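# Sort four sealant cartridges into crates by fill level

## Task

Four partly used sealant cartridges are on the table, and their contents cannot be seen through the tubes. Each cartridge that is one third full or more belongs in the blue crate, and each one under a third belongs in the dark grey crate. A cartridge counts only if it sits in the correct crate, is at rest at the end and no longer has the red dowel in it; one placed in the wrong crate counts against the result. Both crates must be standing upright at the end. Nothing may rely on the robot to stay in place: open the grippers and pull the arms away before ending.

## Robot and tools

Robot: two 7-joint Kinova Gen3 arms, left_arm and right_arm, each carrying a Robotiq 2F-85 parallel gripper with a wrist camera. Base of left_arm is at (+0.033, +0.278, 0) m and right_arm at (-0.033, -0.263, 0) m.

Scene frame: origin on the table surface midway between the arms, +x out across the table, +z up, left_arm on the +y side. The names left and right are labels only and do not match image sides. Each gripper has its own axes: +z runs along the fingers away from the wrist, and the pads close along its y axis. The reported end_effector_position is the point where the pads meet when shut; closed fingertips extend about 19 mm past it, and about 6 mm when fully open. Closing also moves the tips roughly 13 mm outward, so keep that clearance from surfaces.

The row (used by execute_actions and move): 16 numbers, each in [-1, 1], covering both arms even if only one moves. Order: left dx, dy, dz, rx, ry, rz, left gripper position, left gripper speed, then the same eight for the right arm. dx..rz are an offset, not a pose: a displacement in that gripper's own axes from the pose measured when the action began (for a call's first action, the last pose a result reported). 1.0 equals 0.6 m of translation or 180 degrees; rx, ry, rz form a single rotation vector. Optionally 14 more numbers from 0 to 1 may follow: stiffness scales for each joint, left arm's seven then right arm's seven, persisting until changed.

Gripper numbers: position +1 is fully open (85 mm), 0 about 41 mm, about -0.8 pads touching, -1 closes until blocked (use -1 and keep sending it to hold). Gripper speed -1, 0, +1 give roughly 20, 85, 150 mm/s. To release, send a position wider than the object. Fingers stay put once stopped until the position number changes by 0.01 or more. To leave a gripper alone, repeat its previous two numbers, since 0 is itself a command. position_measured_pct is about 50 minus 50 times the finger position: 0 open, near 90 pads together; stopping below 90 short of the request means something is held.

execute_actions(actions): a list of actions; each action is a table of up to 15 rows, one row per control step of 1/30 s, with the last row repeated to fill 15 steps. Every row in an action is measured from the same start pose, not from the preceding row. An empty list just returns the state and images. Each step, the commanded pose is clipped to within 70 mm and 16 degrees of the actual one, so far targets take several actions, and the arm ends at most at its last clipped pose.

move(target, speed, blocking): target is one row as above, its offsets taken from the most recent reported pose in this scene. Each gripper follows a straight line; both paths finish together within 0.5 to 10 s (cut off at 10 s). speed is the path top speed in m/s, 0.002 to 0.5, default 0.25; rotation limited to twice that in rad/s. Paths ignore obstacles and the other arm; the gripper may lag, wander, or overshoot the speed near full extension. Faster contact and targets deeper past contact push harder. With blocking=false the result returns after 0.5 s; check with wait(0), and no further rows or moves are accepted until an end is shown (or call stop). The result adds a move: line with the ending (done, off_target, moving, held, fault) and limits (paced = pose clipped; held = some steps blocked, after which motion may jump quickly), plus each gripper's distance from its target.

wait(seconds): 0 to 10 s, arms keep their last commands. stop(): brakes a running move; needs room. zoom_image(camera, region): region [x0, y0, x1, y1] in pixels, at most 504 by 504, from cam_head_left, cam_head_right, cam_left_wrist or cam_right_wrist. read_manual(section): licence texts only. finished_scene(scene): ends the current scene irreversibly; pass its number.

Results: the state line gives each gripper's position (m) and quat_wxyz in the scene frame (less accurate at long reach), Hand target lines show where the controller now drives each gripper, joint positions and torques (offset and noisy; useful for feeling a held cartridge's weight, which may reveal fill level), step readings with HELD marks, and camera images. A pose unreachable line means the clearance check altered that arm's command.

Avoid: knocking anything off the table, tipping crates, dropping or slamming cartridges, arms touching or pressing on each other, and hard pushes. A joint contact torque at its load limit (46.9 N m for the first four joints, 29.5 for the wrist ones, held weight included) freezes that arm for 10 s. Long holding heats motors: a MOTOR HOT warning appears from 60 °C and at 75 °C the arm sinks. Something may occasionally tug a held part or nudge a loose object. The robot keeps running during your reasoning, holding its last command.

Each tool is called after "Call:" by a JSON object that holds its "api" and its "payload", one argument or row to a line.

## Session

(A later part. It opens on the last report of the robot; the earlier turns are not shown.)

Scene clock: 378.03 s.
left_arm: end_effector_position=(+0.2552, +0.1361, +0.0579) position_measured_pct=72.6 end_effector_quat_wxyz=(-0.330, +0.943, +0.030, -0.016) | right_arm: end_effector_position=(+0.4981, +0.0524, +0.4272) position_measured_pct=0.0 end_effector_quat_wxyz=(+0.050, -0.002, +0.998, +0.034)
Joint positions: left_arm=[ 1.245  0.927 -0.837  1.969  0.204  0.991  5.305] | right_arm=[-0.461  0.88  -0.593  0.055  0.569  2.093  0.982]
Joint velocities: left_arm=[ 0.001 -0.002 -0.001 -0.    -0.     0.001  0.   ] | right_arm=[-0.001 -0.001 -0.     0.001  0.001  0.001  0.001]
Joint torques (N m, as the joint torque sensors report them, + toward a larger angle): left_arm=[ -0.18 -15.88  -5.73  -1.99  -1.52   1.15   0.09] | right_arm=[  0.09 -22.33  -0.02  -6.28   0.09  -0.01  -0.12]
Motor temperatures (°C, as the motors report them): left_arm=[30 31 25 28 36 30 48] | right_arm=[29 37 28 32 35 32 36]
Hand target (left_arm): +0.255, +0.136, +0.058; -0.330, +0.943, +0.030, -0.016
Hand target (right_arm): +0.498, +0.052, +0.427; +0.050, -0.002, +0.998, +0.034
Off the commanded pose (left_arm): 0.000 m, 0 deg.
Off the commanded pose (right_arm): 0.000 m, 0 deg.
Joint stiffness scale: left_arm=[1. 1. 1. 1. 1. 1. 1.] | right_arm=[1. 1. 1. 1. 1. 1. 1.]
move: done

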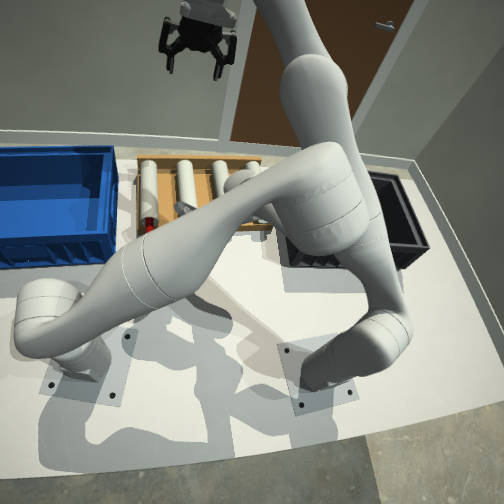

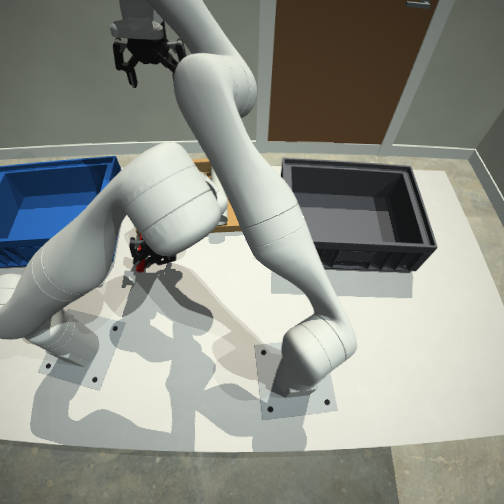

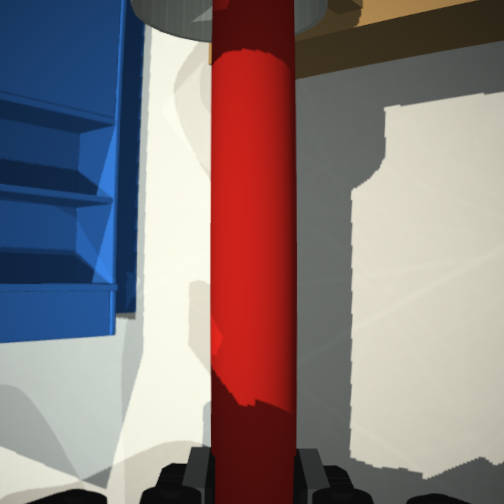

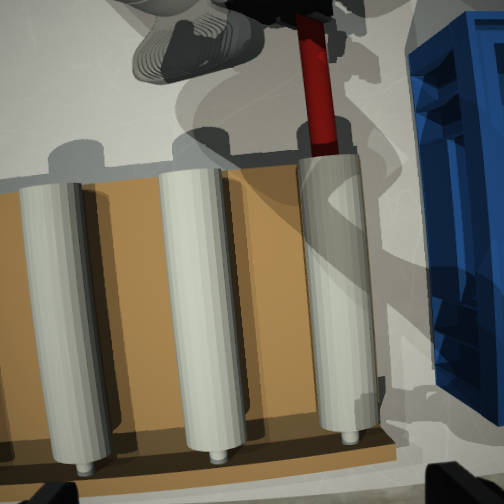

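Call:
{"api": "move", "payload": {
  "target": [0.067, -0.012, 0, 0, 0, 0, -1, 0, 0, 0, 0, 0, 0, 0, 1, 0],
  "speed": 0.03
}}

Call:
{"api": "move", "payload": {
  "target": [0, 0, 0, 0, 0, 0, -1, 0, 0, 0, 0, 0, 0, 0, 1, 0]
}}

Scene clock: 384.40 s.
left_arm: end_effector_position=(+0.2927, +0.1414, +0.0605) position_measured_pct=72.6 end_effector_quat_wxyz=(-0.326, +0.945, +0.033, -0.015) | right_arm: end_effector_position=(+0.4981, +0.0524, +0.4272) position_measured_pct=0.0 end_effector_quat_wxyz=(+0.050, -0.002, +0.998, +0.034)
Joint positions: left_arm=[ 1.155  0.934 -0.838  1.91   0.176  0.993  5.262] | right_arm=[-0.461  0.88  -0.593  0.055  0.569  2.093  0.982]
Joint velocities: left_arm=[-0.009  0.     0.    -0.001 -0.004 -0.     0.   ] | right_arm=[-0.    -0.001 -0.     0.     0.    -0.001 -0.   ]
Joint torques (N m, as the joint torque sensors report them, + toward a larger angle): left_arm=[ -0.16 -16.57  -6.22  -2.6   -1.39   1.11   0.47] | right_arm=[  0.21 -23.12   0.38  -6.51   0.24   0.13   0.17]
Motor temperatures (°C, as the motors report them): left_arm=[30 31 25 28 36 30 48] | right_arm=[29 37 28 32 35 32 36]
Hand target (left_arm): +0.295, +0.144, +0.062; -0.330, +0.943, +0.031, -0.016
Hand target (right_arm): +0.498, +0.052, +0.427; +0.050, -0.002, +0.998, +0.034
Off the commanded pose (left_arm): 0.004 m, 1 deg.
Off the commanded pose (right_arm): 0.000 m, 0 deg.
Joint stiffness scale: left_arm=[1. 1. 1. 1. 1. 1. 1.] | right_arm=[1. 1. 1. 1. 1. 1. 1.]
move: off_target (left_arm)

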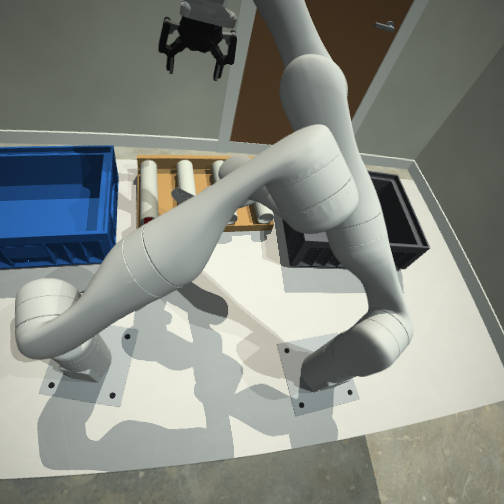

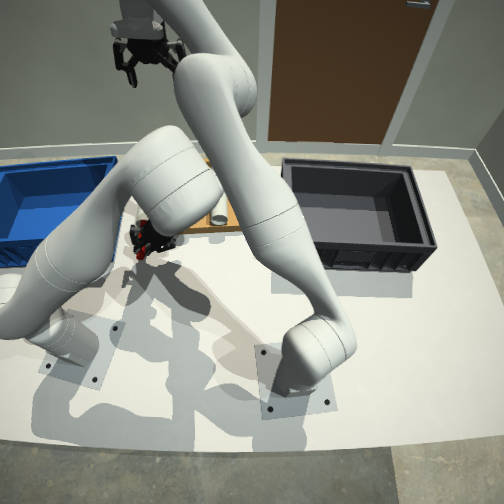

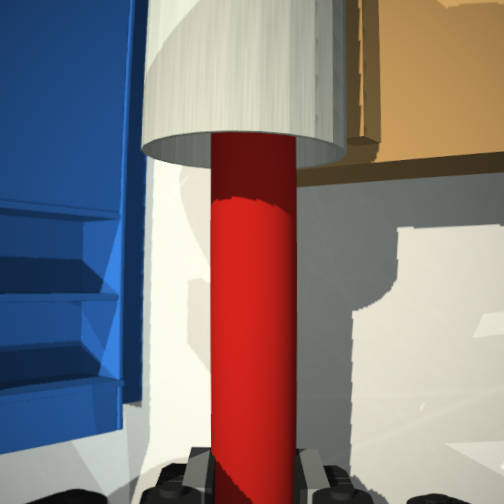

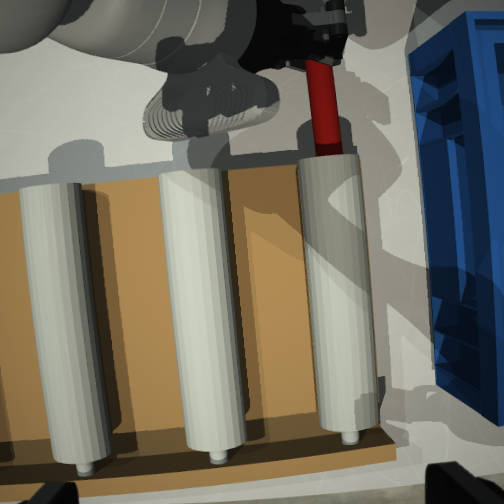

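Scene clock: 384.90 s.
left_arm: end_effector_position=(+0.2927, +0.1415, +0.0605) position_measured_pct=72.6 end_effector_quat_wxyz=(-0.326, +0.945, +0.033, -0.015) | right_arm: end_effector_position=(+0.4981, +0.0524, +0.4272) position_measured_pct=0.0 end_effector_quat_wxyz=(+0.050, -0.002, +0.998, +0.034)
Joint positions: left_arm=[ 1.155  0.934 -0.838  1.91   0.176  0.993  5.262] | right_arm=[-0.461  0.88  -0.593  0.055  0.569  2.093  0.982]
Joint velocities: left_arm=[ 0.    -0.001 -0.001 -0.    -0.     0.    -0.   ] | right_arm=[ 0.     0.001  0.     0.002 -0.     0.    -0.   ]
Joint torques (N m, as the joint torque sensors report them, + toward a larger angle): left_arm=[ -0.24 -16.61  -5.7   -2.39  -1.68   0.99   0.14] | right_arm=[  0.4  -22.35   0.42  -6.74   0.14  -0.39   0.18]
Motor temperatures (°C, as the motors report them): left_arm=[30 31 25 28 36 30 48] | right_arm=[29 37 28 32 35 32 36]
Hand target (left_arm): +0.293, +0.141, +0.060; -0.326, +0.945, +0.033, -0.015
Hand target (right_arm): +0.498, +0.052, +0.427; +0.050, -0.002, +0.998, +0.034
Off the commanded pose (left_arm): 0.000 m, 0 deg.
Off the commanded pose (right_arm): 0.000 m, 0 deg.
Joint stiffness scale: left_arm=[1. 1. 1. 1. 1. 1. 1.] | right_arm=[1. 1. 1. 1. 1. 1. 1.]
move: done

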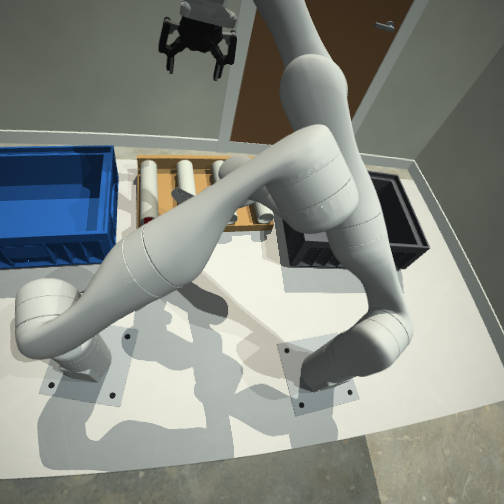

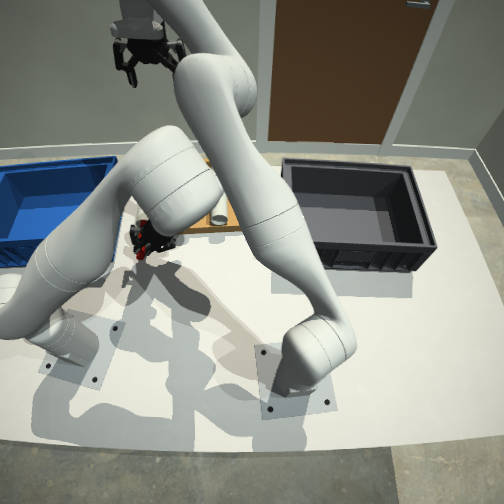

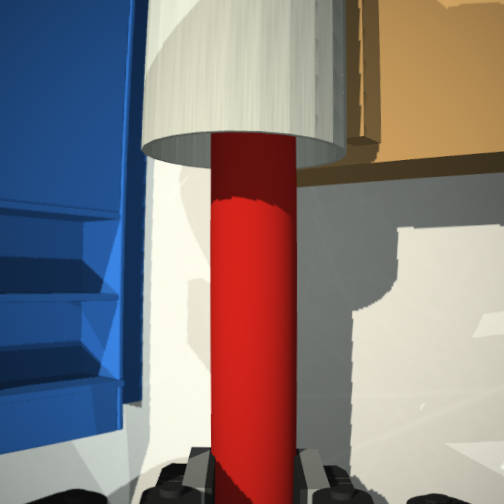

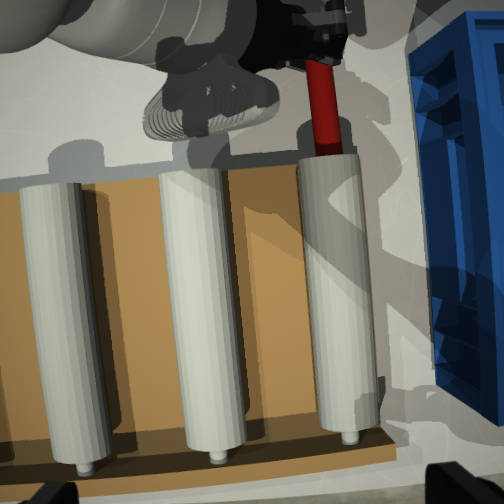

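Call:
{"api": "move", "payload": {
  "target": [0.05, -0.008, 0, 0, 0, 0, -1, 0, 0, 0, 0, 0, 0, 0, 1, 0],
  "speed": 0.025
}}

Call:
{"api": "move", "payload": {
  "target": [0, 0, 0, 0, 0, 0, -1, 0, 0, 0, 0, 0, 0, 0, 1, 0]
}}

Scene clock: 391.87 s.
left_arm: end_effector_position=(+0.3058, +0.1413, +0.0606) position_measured_pct=72.6 end_effector_quat_wxyz=(-0.321, +0.946, +0.035, -0.014) | right_arm: end_effector_position=(+0.4981, +0.0524, +0.4272) position_measured_pct=0.0 end_effector_quat_wxyz=(+0.050, -0.002, +0.998, +0.034)
Joint positions: left_arm=[ 1.125  0.936 -0.838  1.887  0.174  0.994  5.248] | right_arm=[-0.461  0.88  -0.593  0.055  0.569  2.093  0.982]
Joint velocities: left_arm=[ 0.     0.     0.001  0.    -0.     0.    -0.   ] | right_arm=[-0.    -0.    -0.     0.    -0.001 -0.     0.   ]
Joint torques (N m, as the joint torque sensors report them, + toward a larger angle): left_arm=[ -0.21 -16.86  -6.24  -2.4   -1.4    0.99   0.39] | right_arm=[ -0.49 -22.23   0.66  -6.24  -0.19  -0.12   0.03]
Motor temperatures (°C, as the motors report them): left_arm=[30 31 25 28 36 30 48] | right_arm=[29 37 28 32 35 32 36]
Hand target (left_arm): +0.306, +0.141, +0.061; -0.321, +0.946, +0.035, -0.014
Hand target (right_arm): +0.498, +0.052, +0.427; +0.050, -0.002, +0.998, +0.034
Off the commanded pose (left_arm): 0.018 m, 1 deg.
Off the commanded pose (right_arm): 0.000 m, 0 deg.
Joint stiffness scale: left_arm=[1. 1. 1. 1. 1. 1. 1.] | right_arm=[1. 1. 1. 1. 1. 1. 1.]
move: held (left_arm); limits=held; held on 22 of 43 steps (left_arm), including the last (left_arm)
pose unreachable (left arm): on one or more control steps of this call, first in action 0 (counted from 0), this arm could not follow its commanded pose, so it was not sent that pose on those steps. On the call's last step it was still not sent that pose. It may still have moved: this result reports where it is.
cause: the commanded pose would bring a part of the arm too close to another arm (a part of this arm just beyond joint 4 (elbow) and a part of the other arm just beyond its joint 3 (upper arm roll)).

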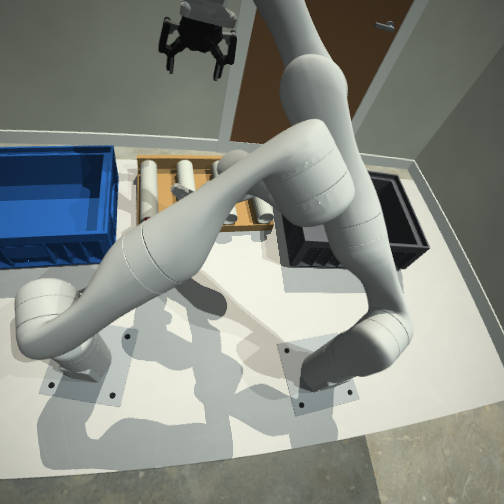

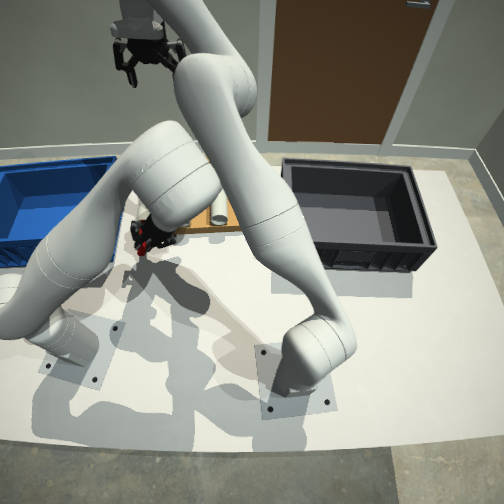

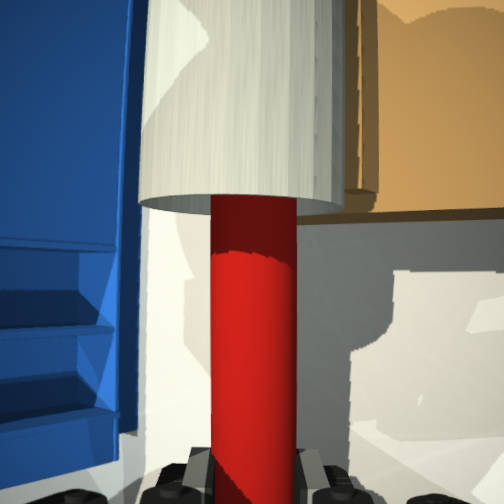

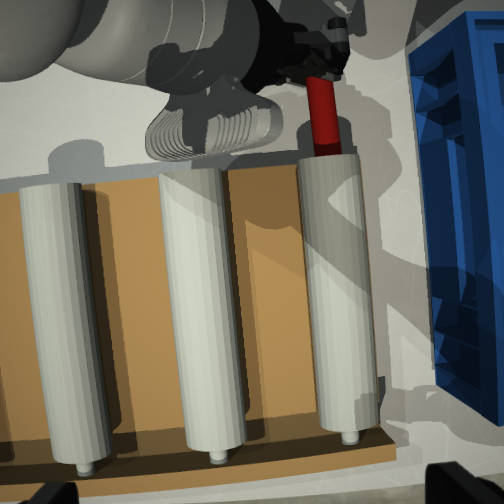

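Scene clock: 392.37 s.
left_arm: end_effector_position=(+0.3058, +0.1413, +0.0606) position_measured_pct=72.6 end_effector_quat_wxyz=(-0.321, +0.946, +0.035, -0.014) | right_arm: end_effector_position=(+0.4981, +0.0524, +0.4272) position_measured_pct=0.0 end_effector_quat_wxyz=(+0.050, -0.002, +0.998, +0.034)
Joint positions: left_arm=[ 1.125  0.936 -0.838  1.887  0.174  0.994  5.248] | right_arm=[-0.461  0.88  -0.593  0.055  0.569  2.093  0.982]
Joint velocities: left_arm=[-0.     0.     0.001  0.     0.     0.001  0.   ] | right_arm=[-0.    -0.001  0.    -0.    -0.001  0.001 -0.   ]
Joint torques (N m, as the joint torque sensors report them, + toward a larger angle): left_arm=[ -0.07 -16.73  -6.12  -2.59  -1.46   1.07   0.2 ] | right_arm=[  0.17 -22.64   0.46  -6.67   0.38   0.     0.42]
Motor temperatures (°C, as the motors report them): left_arm=[30 31 25 28 36 30 48] | right_arm=[29 37 28 32 35 32 36]
Hand target (left_arm): +0.306, +0.141, +0.061; -0.321, +0.946, +0.035, -0.014
Hand target (right_arm): +0.498, +0.052, +0.427; +0.050, -0.002, +0.998, +0.034
Off the commanded pose (left_arm): 0.000 m, 0 deg.
Off the commanded pose (right_arm): 0.000 m, 0 deg.
Joint stiffness scale: left_arm=[1. 1. 1. 1. 1. 1. 1.] | right_arm=[1. 1. 1. 1. 1. 1. 1.]
move: done

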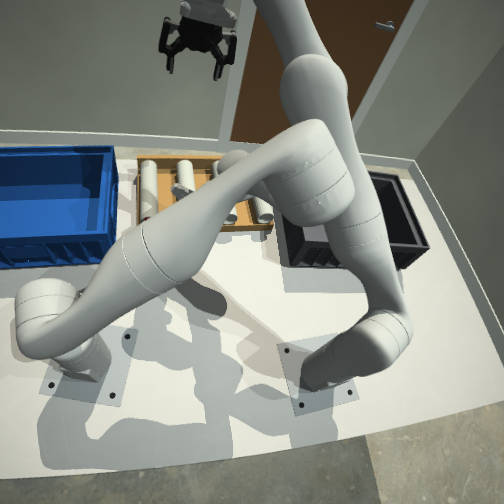

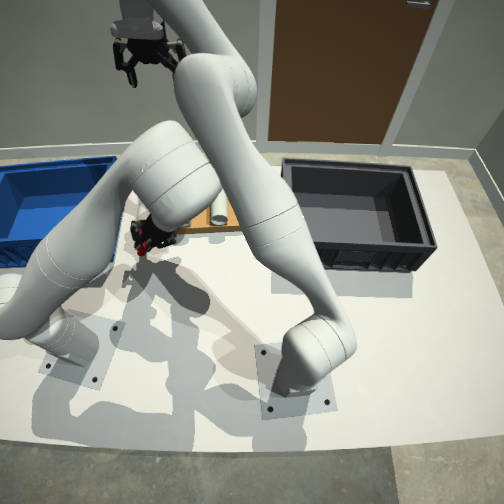

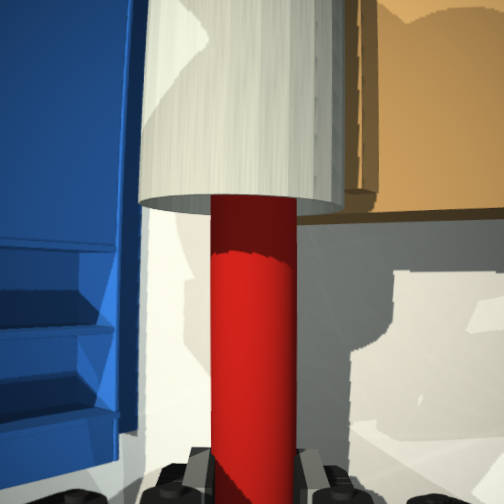

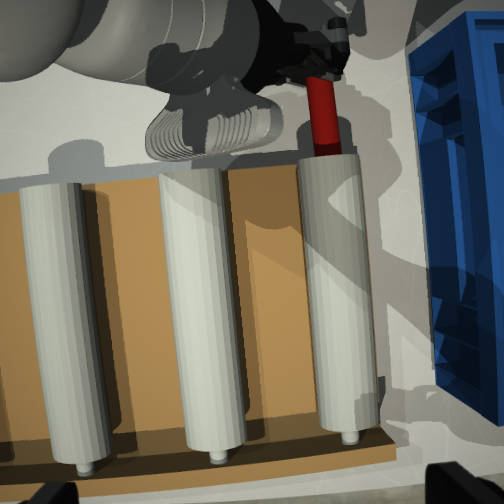

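Call:
{"api": "move", "payload": {
  "target": [0, 0, 0, 0, 0, 0, -1, 0, 0, -0.42, 0, 0.016, -0.032, -0.01, 1, 0],
  "speed": 0.2
}}

Call:
{"api": "move", "payload": {
  "target": [0.042, -0.008, 0, 0, 0, 0, -1, 0, 0, 0, 0, 0, 0, 0, 1, 0],
  "speed": 0.025
}}

Call:
{"api": "move", "payload": {
  "target": [0, 0, 0, 0, 0, 0, -1, 0, 0, 0, 0, 0, 0, 0, 1, 0]
}}

Scene clock: 402.03 s.
left_arm: end_effector_position=(+0.3058, +0.1413, +0.0606) position_measured_pct=72.6 end_effector_quat_wxyz=(-0.321, +0.946, +0.035, -0.014) | right_arm: end_effector_position=(+0.5012, -0.2019, +0.4091) position_measured_pct=0.0 end_effector_quat_wxyz=(+0.099, -0.011, +0.995, +0.004)
Joint positions: left_arm=[ 1.125  0.936 -0.838  1.887  0.174  0.994  5.248] | right_arm=[ 0.287  0.461 -0.689  1.017  0.357  1.563  1.21 ]
Joint velocities: left_arm=[-0.    -0.001  0.001  0.     0.    -0.     0.   ] | right_arm=[ 0.004 -0.    -0.001  0.001  0.001 -0.002 -0.001]
Joint torques (N m, as the joint torque sensors report them, + toward a larger angle): left_arm=[ -0.13 -16.75  -6.05  -2.78  -1.36   1.01   0.08] | right_arm=[  0.33 -16.81  -1.82  -8.95   0.46  -0.31   0.58]
Motor temperatures (°C, as the motors report them): left_arm=[30 31 25 28 36 30 48] | right_arm=[29 37 28 32 35 32 36]
Hand target (left_arm): +0.306, +0.141, +0.061; -0.321, +0.946, +0.035, -0.014
Hand target (right_arm): +0.501, -0.199, +0.410; +0.101, -0.015, +0.995, +0.008
Off the commanded pose (left_arm): 0.000 m, 0 deg.
Off the commanded pose (right_arm): 0.003 m, 1 deg.
Joint stiffness scale: left_arm=[1. 1. 1. 1. 1. 1. 1.] | right_arm=[1. 1. 1. 1. 1. 1. 1.]
move: done

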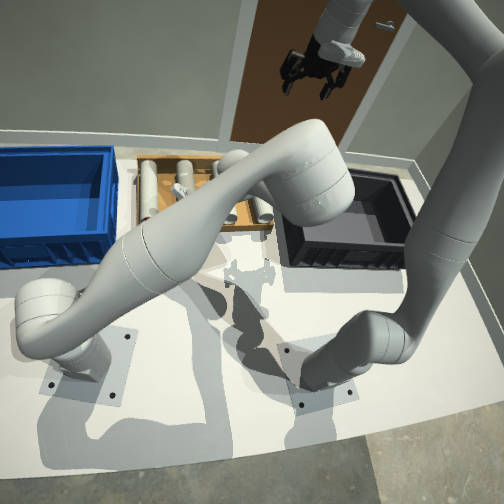

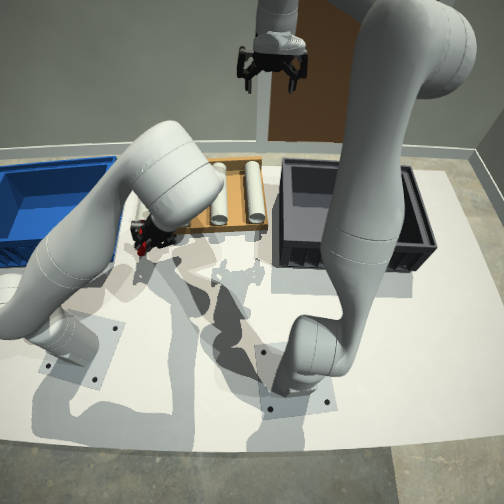

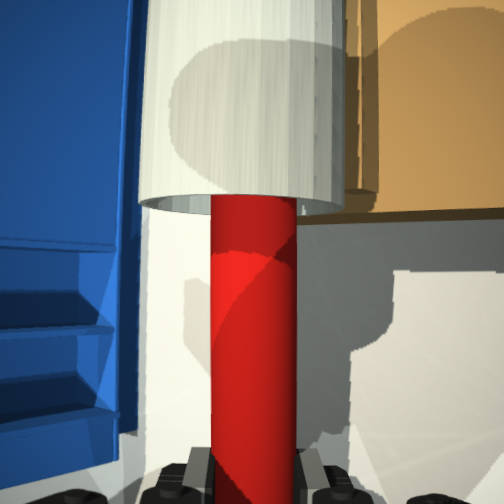

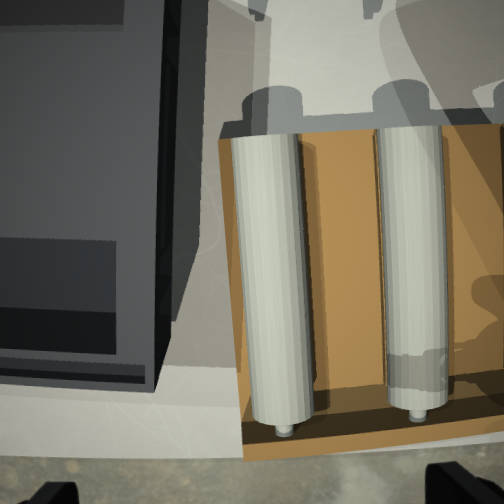

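Scene clock: 403.37 s.
left_arm: end_effector_position=(+0.3288, +0.1439, +0.0621) position_measured_pct=72.6 end_effector_quat_wxyz=(-0.316, +0.948, +0.038, -0.013) | right_arm: end_effector_position=(+0.5012, -0.2019, +0.4091) position_measured_pct=0.0 end_effector_quat_wxyz=(+0.099, -0.011, +0.995, +0.004)
Joint positions: left_arm=[ 1.072  0.941 -0.838  1.845  0.166  1.     5.223] | right_arm=[ 0.287  0.461 -0.689  1.017  0.357  1.563  1.21 ]
Joint velocities: left_arm=[-0.007  0.001  0.    -0.002 -0.003 -0.    -0.   ] | right_arm=[-0.    -0.    -0.     0.     0.001 -0.001 -0.   ]
Joint torques (N m, as the joint torque sensors report them, + toward a larger angle): left_arm=[  0.25 -17.37  -6.05  -2.89  -1.57   0.92   0.31] | right_arm=[ -0.65 -17.02  -1.99  -9.16   0.34  -0.51  -0.01]
Motor temperatures (°C, as the motors report them): left_arm=[30 31 25 28 36 30 48] | right_arm=[29 37 28 32 35 32 36]
Hand target (left_arm): +0.331, +0.147, +0.063; -0.321, +0.946, +0.035, -0.014
Hand target (right_arm): +0.501, -0.202, +0.409; +0.099, -0.011, +0.995, +0.004
Off the commanded pose (left_arm): 0.004 m, 1 deg.
Off the commanded pose (right_arm): 0.000 m, 0 deg.
Joint stiffness scale: left_arm=[1. 1. 1. 1. 1. 1. 1.] | right_arm=[1. 1. 1. 1. 1. 1. 1.]
move: off_target (left_arm)

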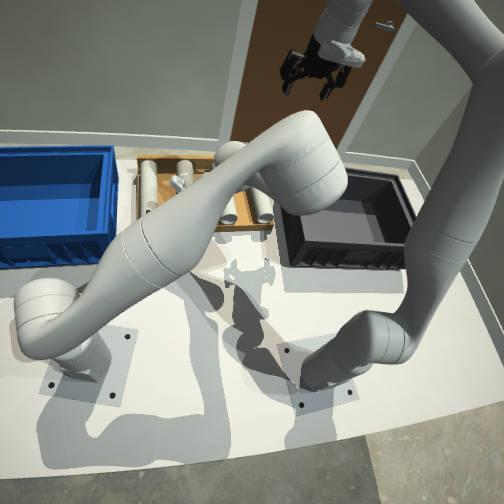

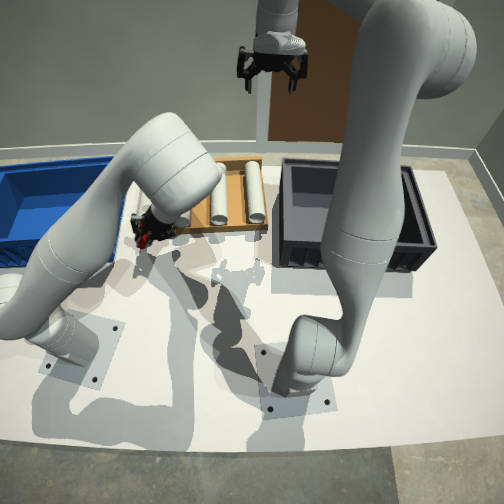

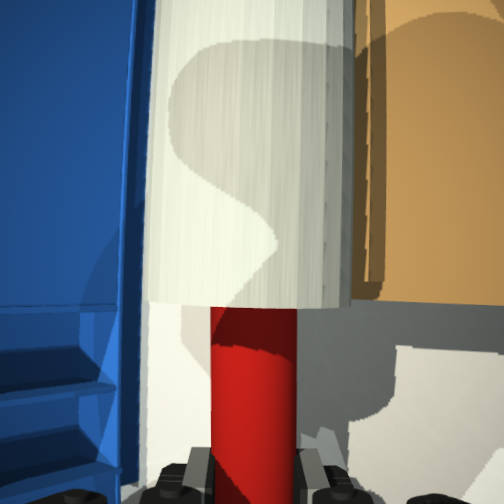

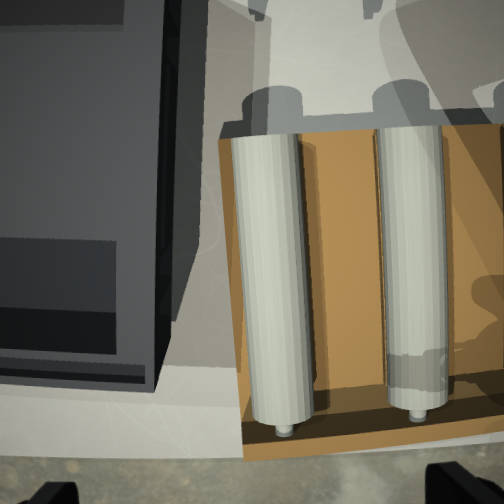

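Scene clock: 403.87 s.
left_arm: end_effector_position=(+0.3288, +0.1440, +0.0621) position_measured_pct=72.6 end_effector_quat_wxyz=(-0.316, +0.948, +0.038, -0.013) | right_arm: end_effector_position=(+0.5012, -0.2019, +0.4091) position_measured_pct=0.0 end_effector_quat_wxyz=(+0.099, -0.011, +0.995, +0.004)
Joint positions: left_arm=[ 1.072  0.941 -0.838  1.845  0.166  1.     5.223] | right_arm=[ 0.287  0.461 -0.689  1.017  0.357  1.563  1.21 ]
Joint velocities: left_arm=[-0.    -0.001 -0.    -0.     0.    -0.001 -0.   ] | right_arm=[ 0.     0.001  0.     0.    -0.001  0.     0.001]
Joint torques (N m, as the joint torque sensors report them, + toward a larger angle): left_arm=[ -0.11 -17.05  -6.14  -2.94  -1.53   0.81   0.15] | right_arm=[  0.31 -16.52  -2.36  -9.19   0.52  -0.56   0.38]
Motor temperatures (°C, as the motors report them): left_arm=[30 31 25 28 36 30 48] | right_arm=[29 37 28 32 35 32 36]
Hand target (left_arm): +0.329, +0.144, +0.062; -0.316, +0.948, +0.038, -0.013
Hand target (right_arm): +0.501, -0.202, +0.409; +0.099, -0.011, +0.995, +0.004
Off the commanded pose (left_arm): 0.000 m, 0 deg.
Off the commanded pose (right_arm): 0.000 m, 0 deg.
Joint stiffness scale: left_arm=[1. 1. 1. 1. 1. 1. 1.] | right_arm=[1. 1. 1. 1. 1. 1. 1.]
move: done

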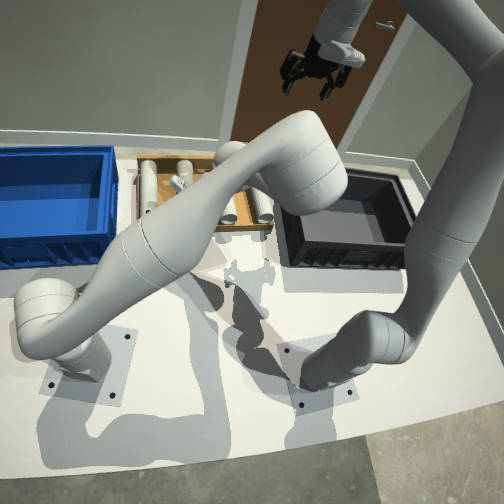

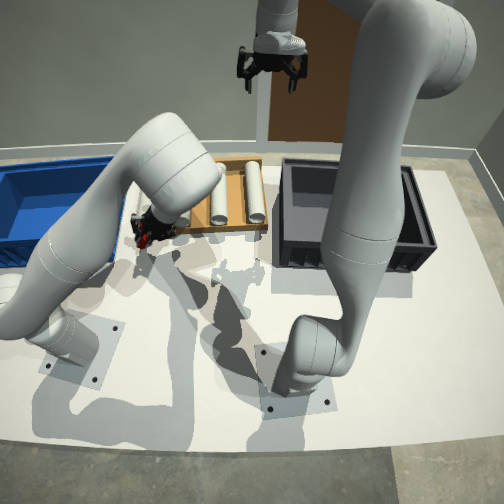

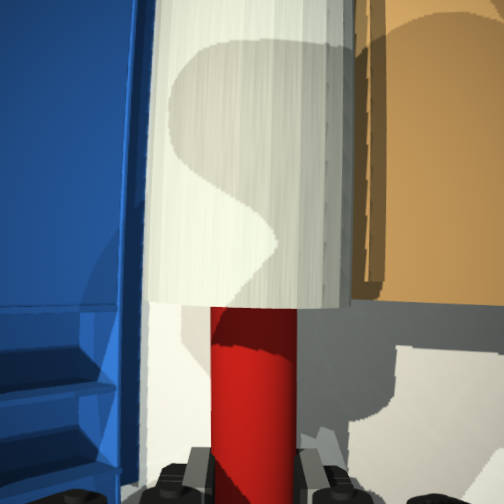

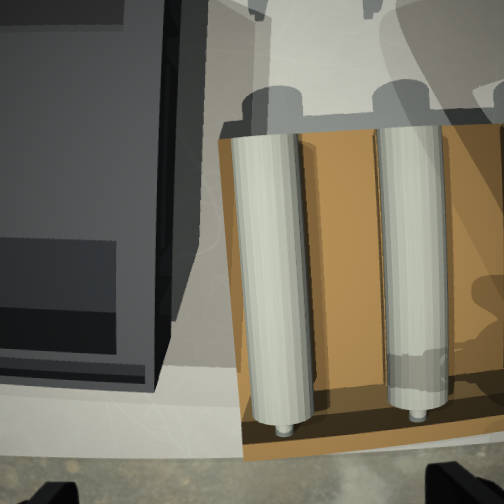

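Call:
{"api": "move", "payload": {
  "target": [0.033, -0.004, 0, 0, 0, 0, -1, 0, 0, 0, 0, 0, 0, 0, 1, 0],
  "speed": 0.02
}}

Call:
{"api": "move", "payload": {
  "target": [0, 0, 0, 0, 0, 0, -1, 0, 0, 0, 0, 0, 0, 0, 1, 0]
}}

Scene clock: 408.53 s.
left_arm: end_effector_position=(+0.3429, +0.1456, +0.0627) position_measured_pct=72.6 end_effector_quat_wxyz=(-0.314, +0.948, +0.040, -0.016) | right_arm: end_effector_position=(+0.5012, -0.2019, +0.4091) position_measured_pct=0.0 end_effector_quat_wxyz=(+0.099, -0.011, +0.995, +0.004)
Joint positions: left_arm=[ 1.036  0.949 -0.838  1.811  0.166  1.015  5.202] | right_arm=[ 0.287  0.461 -0.689  1.017  0.357  1.563  1.21 ]
Joint velocities: left_arm=[-0.004  0.     0.    -0.003  0.     0.001 -0.003] | right_arm=[ 0.001 -0.    -0.     0.001  0.001 -0.001 -0.001]
Joint torques (N m, as the joint torque sensors report them, + toward a larger angle): left_arm=[ -1.83 -17.52  -8.89  -5.47  -2.48  -0.78   0.24] | right_arm=[  0.39 -16.75  -2.09  -8.88   0.51  -0.36   0.32]
Motor temperatures (°C, as the motors report them): left_arm=[30 31 25 28 36 30 48] | right_arm=[29 37 28 33 35 32 36]
Hand target (left_arm): +0.348, +0.147, +0.064; -0.316, +0.948, +0.038, -0.013
Hand target (right_arm): +0.501, -0.202, +0.409; +0.099, -0.011, +0.995, +0.004
Off the commanded pose (left_arm): 0.006 m, 1 deg.
Off the commanded pose (right_arm): 0.000 m, 0 deg.
Joint stiffness scale: left_arm=[1. 1. 1. 1. 1. 1. 1.] | right_arm=[1. 1. 1. 1. 1. 1. 1.]
move: off_target (left_arm)

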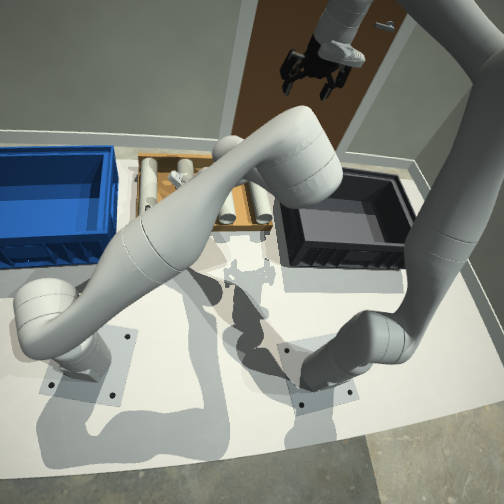

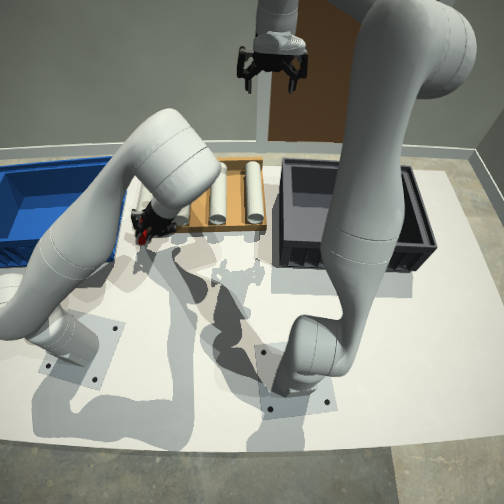

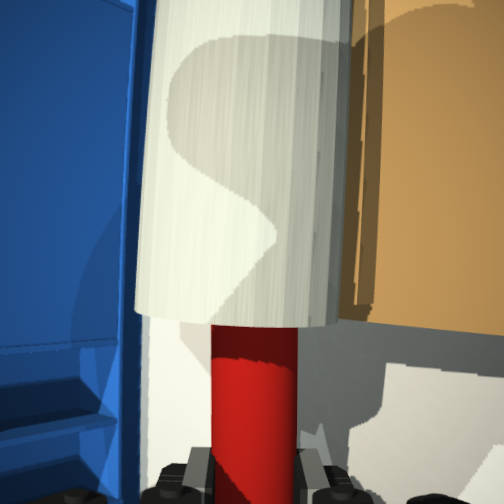

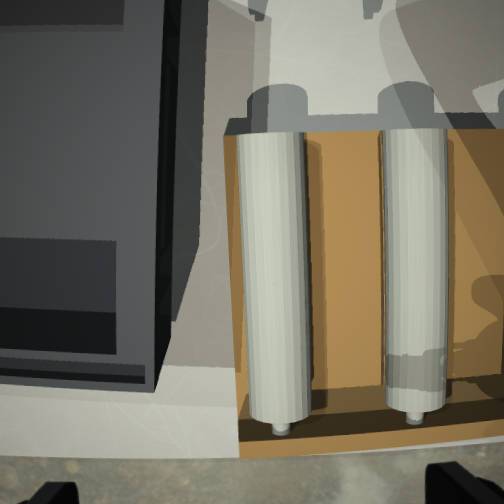

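Scene clock: 409.03 s.
left_arm: end_effector_position=(+0.3427, +0.1457, +0.0627) position_measured_pct=72.6 end_effector_quat_wxyz=(-0.314, +0.948, +0.041, -0.017) | right_arm: end_effector_position=(+0.5012, -0.2019, +0.4091) position_measured_pct=0.0 end_effector_quat_wxyz=(+0.099, -0.011, +0.995, +0.004)
Joint positions: left_arm=[ 1.036  0.949 -0.838  1.811  0.166  1.015  5.202] | right_arm=[ 0.287  0.461 -0.689  1.017  0.357  1.563  1.21 ]
Joint velocities: left_arm=[-0.     0.001 -0.001 -0.    -0.    -0.     0.   ] | right_arm=[ 0.     0.     0.    -0.001 -0.    -0.001  0.002]
Joint torques (N m, as the joint torque sensors report them, + toward a larger angle): left_arm=[ -1.33 -17.18  -7.95  -4.67  -2.1   -0.48   0.4 ] | right_arm=[  0.23 -16.29  -1.77  -9.3    0.53  -0.65  -0.03]
Motor temperatures (°C, as the motors report them): left_arm=[30 31 25 28 36 30 48] | right_arm=[29 37 28 33 35 32 36]
Hand target (left_arm): +0.343, +0.146, +0.063; -0.314, +0.948, +0.040, -0.016
Hand target (right_arm): +0.501, -0.202, +0.409; +0.099, -0.011, +0.995, +0.004
Off the commanded pose (left_arm): 0.000 m, 0 deg.
Off the commanded pose (right_arm): 0.000 m, 0 deg.
Joint stiffness scale: left_arm=[1. 1. 1. 1. 1. 1. 1.] | right_arm=[1. 1. 1. 1. 1. 1. 1.]
move: done

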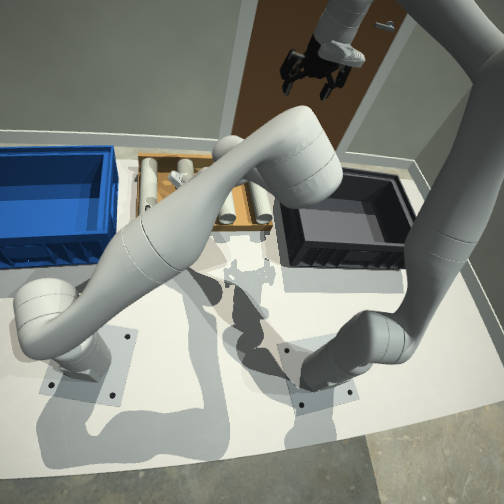

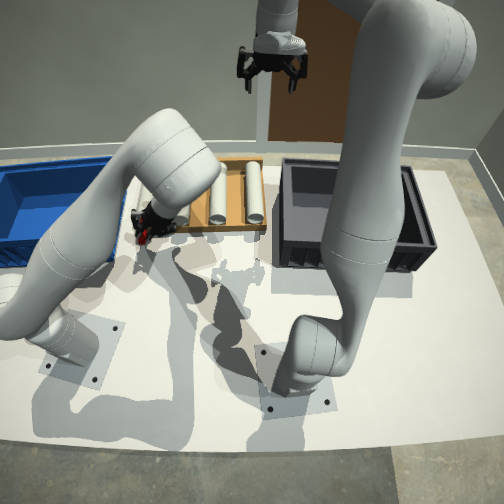

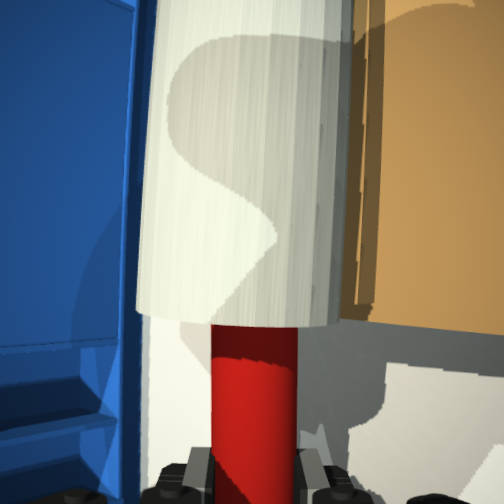

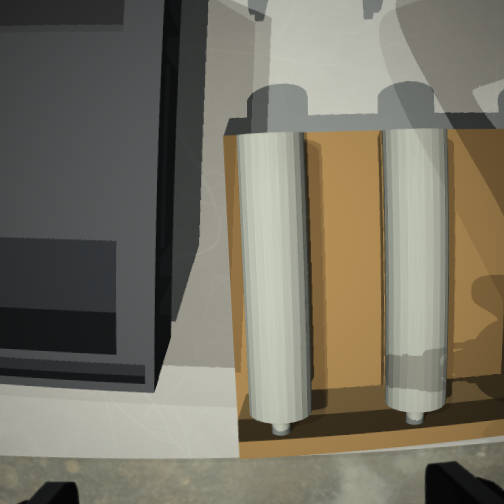

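Call:
{"api": "move", "payload": {
  "target": [-0.32, 0, 0, 0, 0, 0, -1, 0, 0, 0, 0, 0, 0, 0, 1, 0],
  "speed": 0.12
}}

Scene clock: 456.30 s.
left_arm: end_effector_position=(+0.1561, +0.1305, +0.0641) position_measured_pct=72.6 end_effector_quat_wxyz=(-0.316, +0.948, +0.037, -0.014) | right_arm: end_effector_position=(+0.5012, -0.2019, +0.4091) position_measured_pct=0.0 end_effector_quat_wxyz=(+0.099, -0.011, +0.995, +0.004)
Joint positions: left_arm=[ 1.461  0.825 -0.796  2.133  0.255  0.968  5.475] | right_arm=[ 0.287  0.461 -0.689  1.017  0.357  1.563  1.21 ]
Joint velocities: left_arm=[ 0.013 -0.     0.    -0.     0.003  0.001  0.   ] | right_arm=[ 0.001 -0.001  0.    -0.001 -0.     0.002 -0.001]
Joint torques (N m, as the joint torque sensors report them, + toward a larger angle): left_arm=[ -0.19 -14.    -4.85  -1.27  -1.35   1.49   0.28] | right_arm=[  0.89 -16.59  -1.87  -8.98   0.46  -0.37  -0.04]
Motor temperatures (°C, as the motors report them): left_arm=[30 32 25 28 36 30 48] | right_arm=[29 37 28 33 35 32 36]
Hand target (left_arm): +0.151, +0.130, +0.064; -0.314, +0.948, +0.040, -0.017
Hand target (right_arm): +0.501, -0.202, +0.409; +0.099, -0.011, +0.995, +0.004
Off the commanded pose (left_arm): 0.005 m, 1 deg.
Off the commanded pose (right_arm): 0.000 m, 0 deg.
Joint stiffness scale: left_arm=[1. 1. 1. 1. 1. 1. 1.] | right_arm=[1. 1. 1. 1. 1. 1. 1.]
move: off_target (left_arm)

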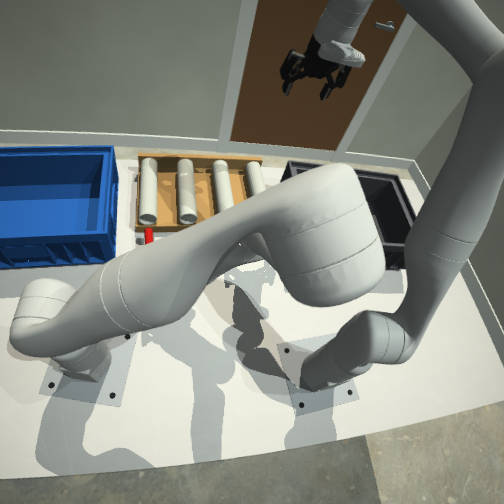

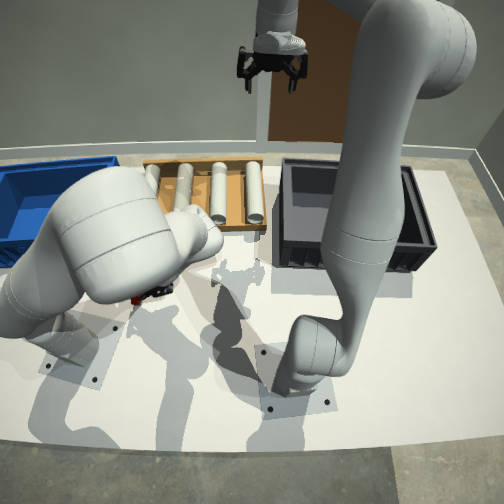

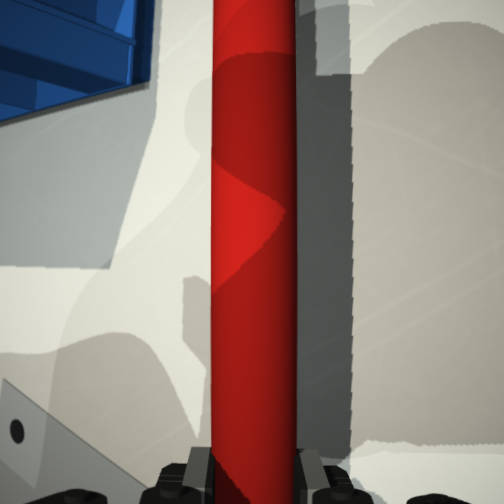

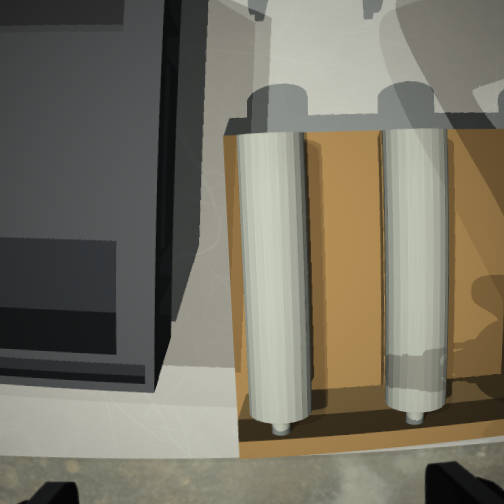

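Call:
{"api": "move", "payload": {
  "target": [-0.02, 0.198, -0.0985, -0.205, 0, 0, -1, 0, 0.0327, 0.2273, 0.18, 0.0025, 0.0633, 0.007, 1, 0],
  "speed": 0.15
}}

Scene clock: 467.63 s.
left_arm: end_effector_position=(+0.1552, +0.0005, +0.0396) position_measured_pct=72.6 end_effector_quat_wxyz=(-0.003, +0.999, +0.039, -0.001) | right_arm: end_effector_position=(+0.4990, -0.0627, +0.3015) position_measured_pct=0.0 end_effector_quat_wxyz=(+0.001, -0.003, +1.000, +0.005)
Joint positions: left_arm=[ 1.283  0.57  -0.545  2.301  0.706  0.442  5.147] | right_arm=[-0.025  0.703 -0.659  0.938  0.401  1.602  0.941]
Joint velocities: left_arm=[-0.018 -0.005  0.008  0.002 -0.    -0.004  0.   ] | right_arm=[-0.007  0.004  0.008 -0.002 -0.001 -0.001  0.   ]
Joint torques (N m, as the joint torque sensors report them, + toward a larger angle): left_arm=[ -0.29 -13.49  -2.44  -3.19  -0.04  -0.07   0.13] | right_arm=[  0.37 -20.96  -2.64  -8.33   0.16   0.2    0.19]
Motor temperatures (°C, as the motors report them): left_arm=[30 32 25 28 36 30 48] | right_arm=[29 37 28 33 35 32 36]
Hand target (left_arm): +0.155, -0.000, +0.040; -0.000, +0.999, +0.040, -0.001
Hand target (right_arm): +0.500, -0.065, +0.300; -0.000, -0.000, +1.000, +0.000
Off the commanded pose (left_arm): 0.001 m, 0 deg.
Off the commanded pose (right_arm): 0.003 m, 1 deg.
Joint stiffness scale: left_arm=[1. 1. 1. 1. 1. 1. 1.] | right_arm=[1. 1. 1. 1. 1. 1. 1.]
move: done

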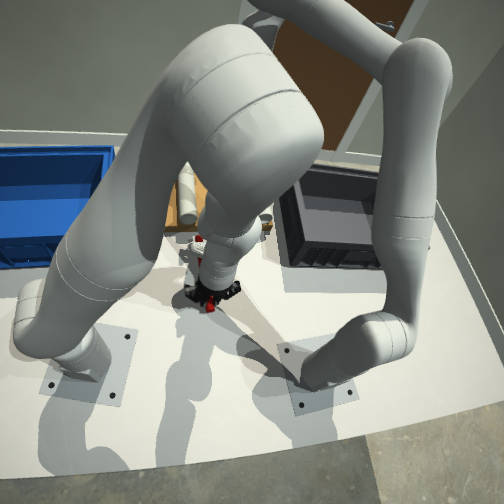

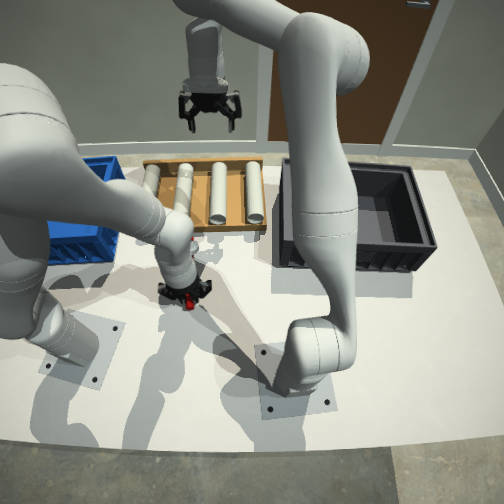

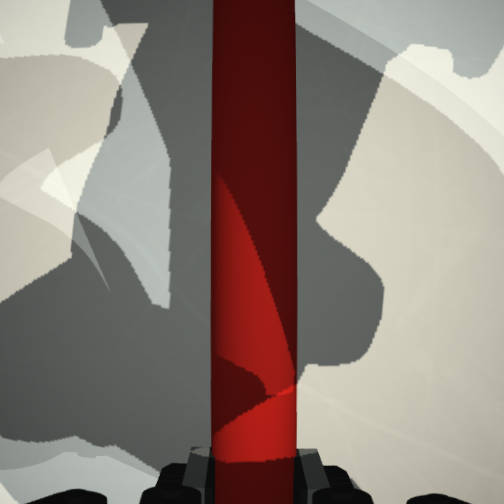

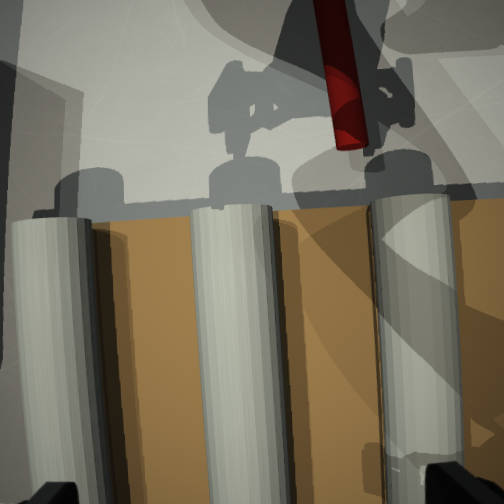

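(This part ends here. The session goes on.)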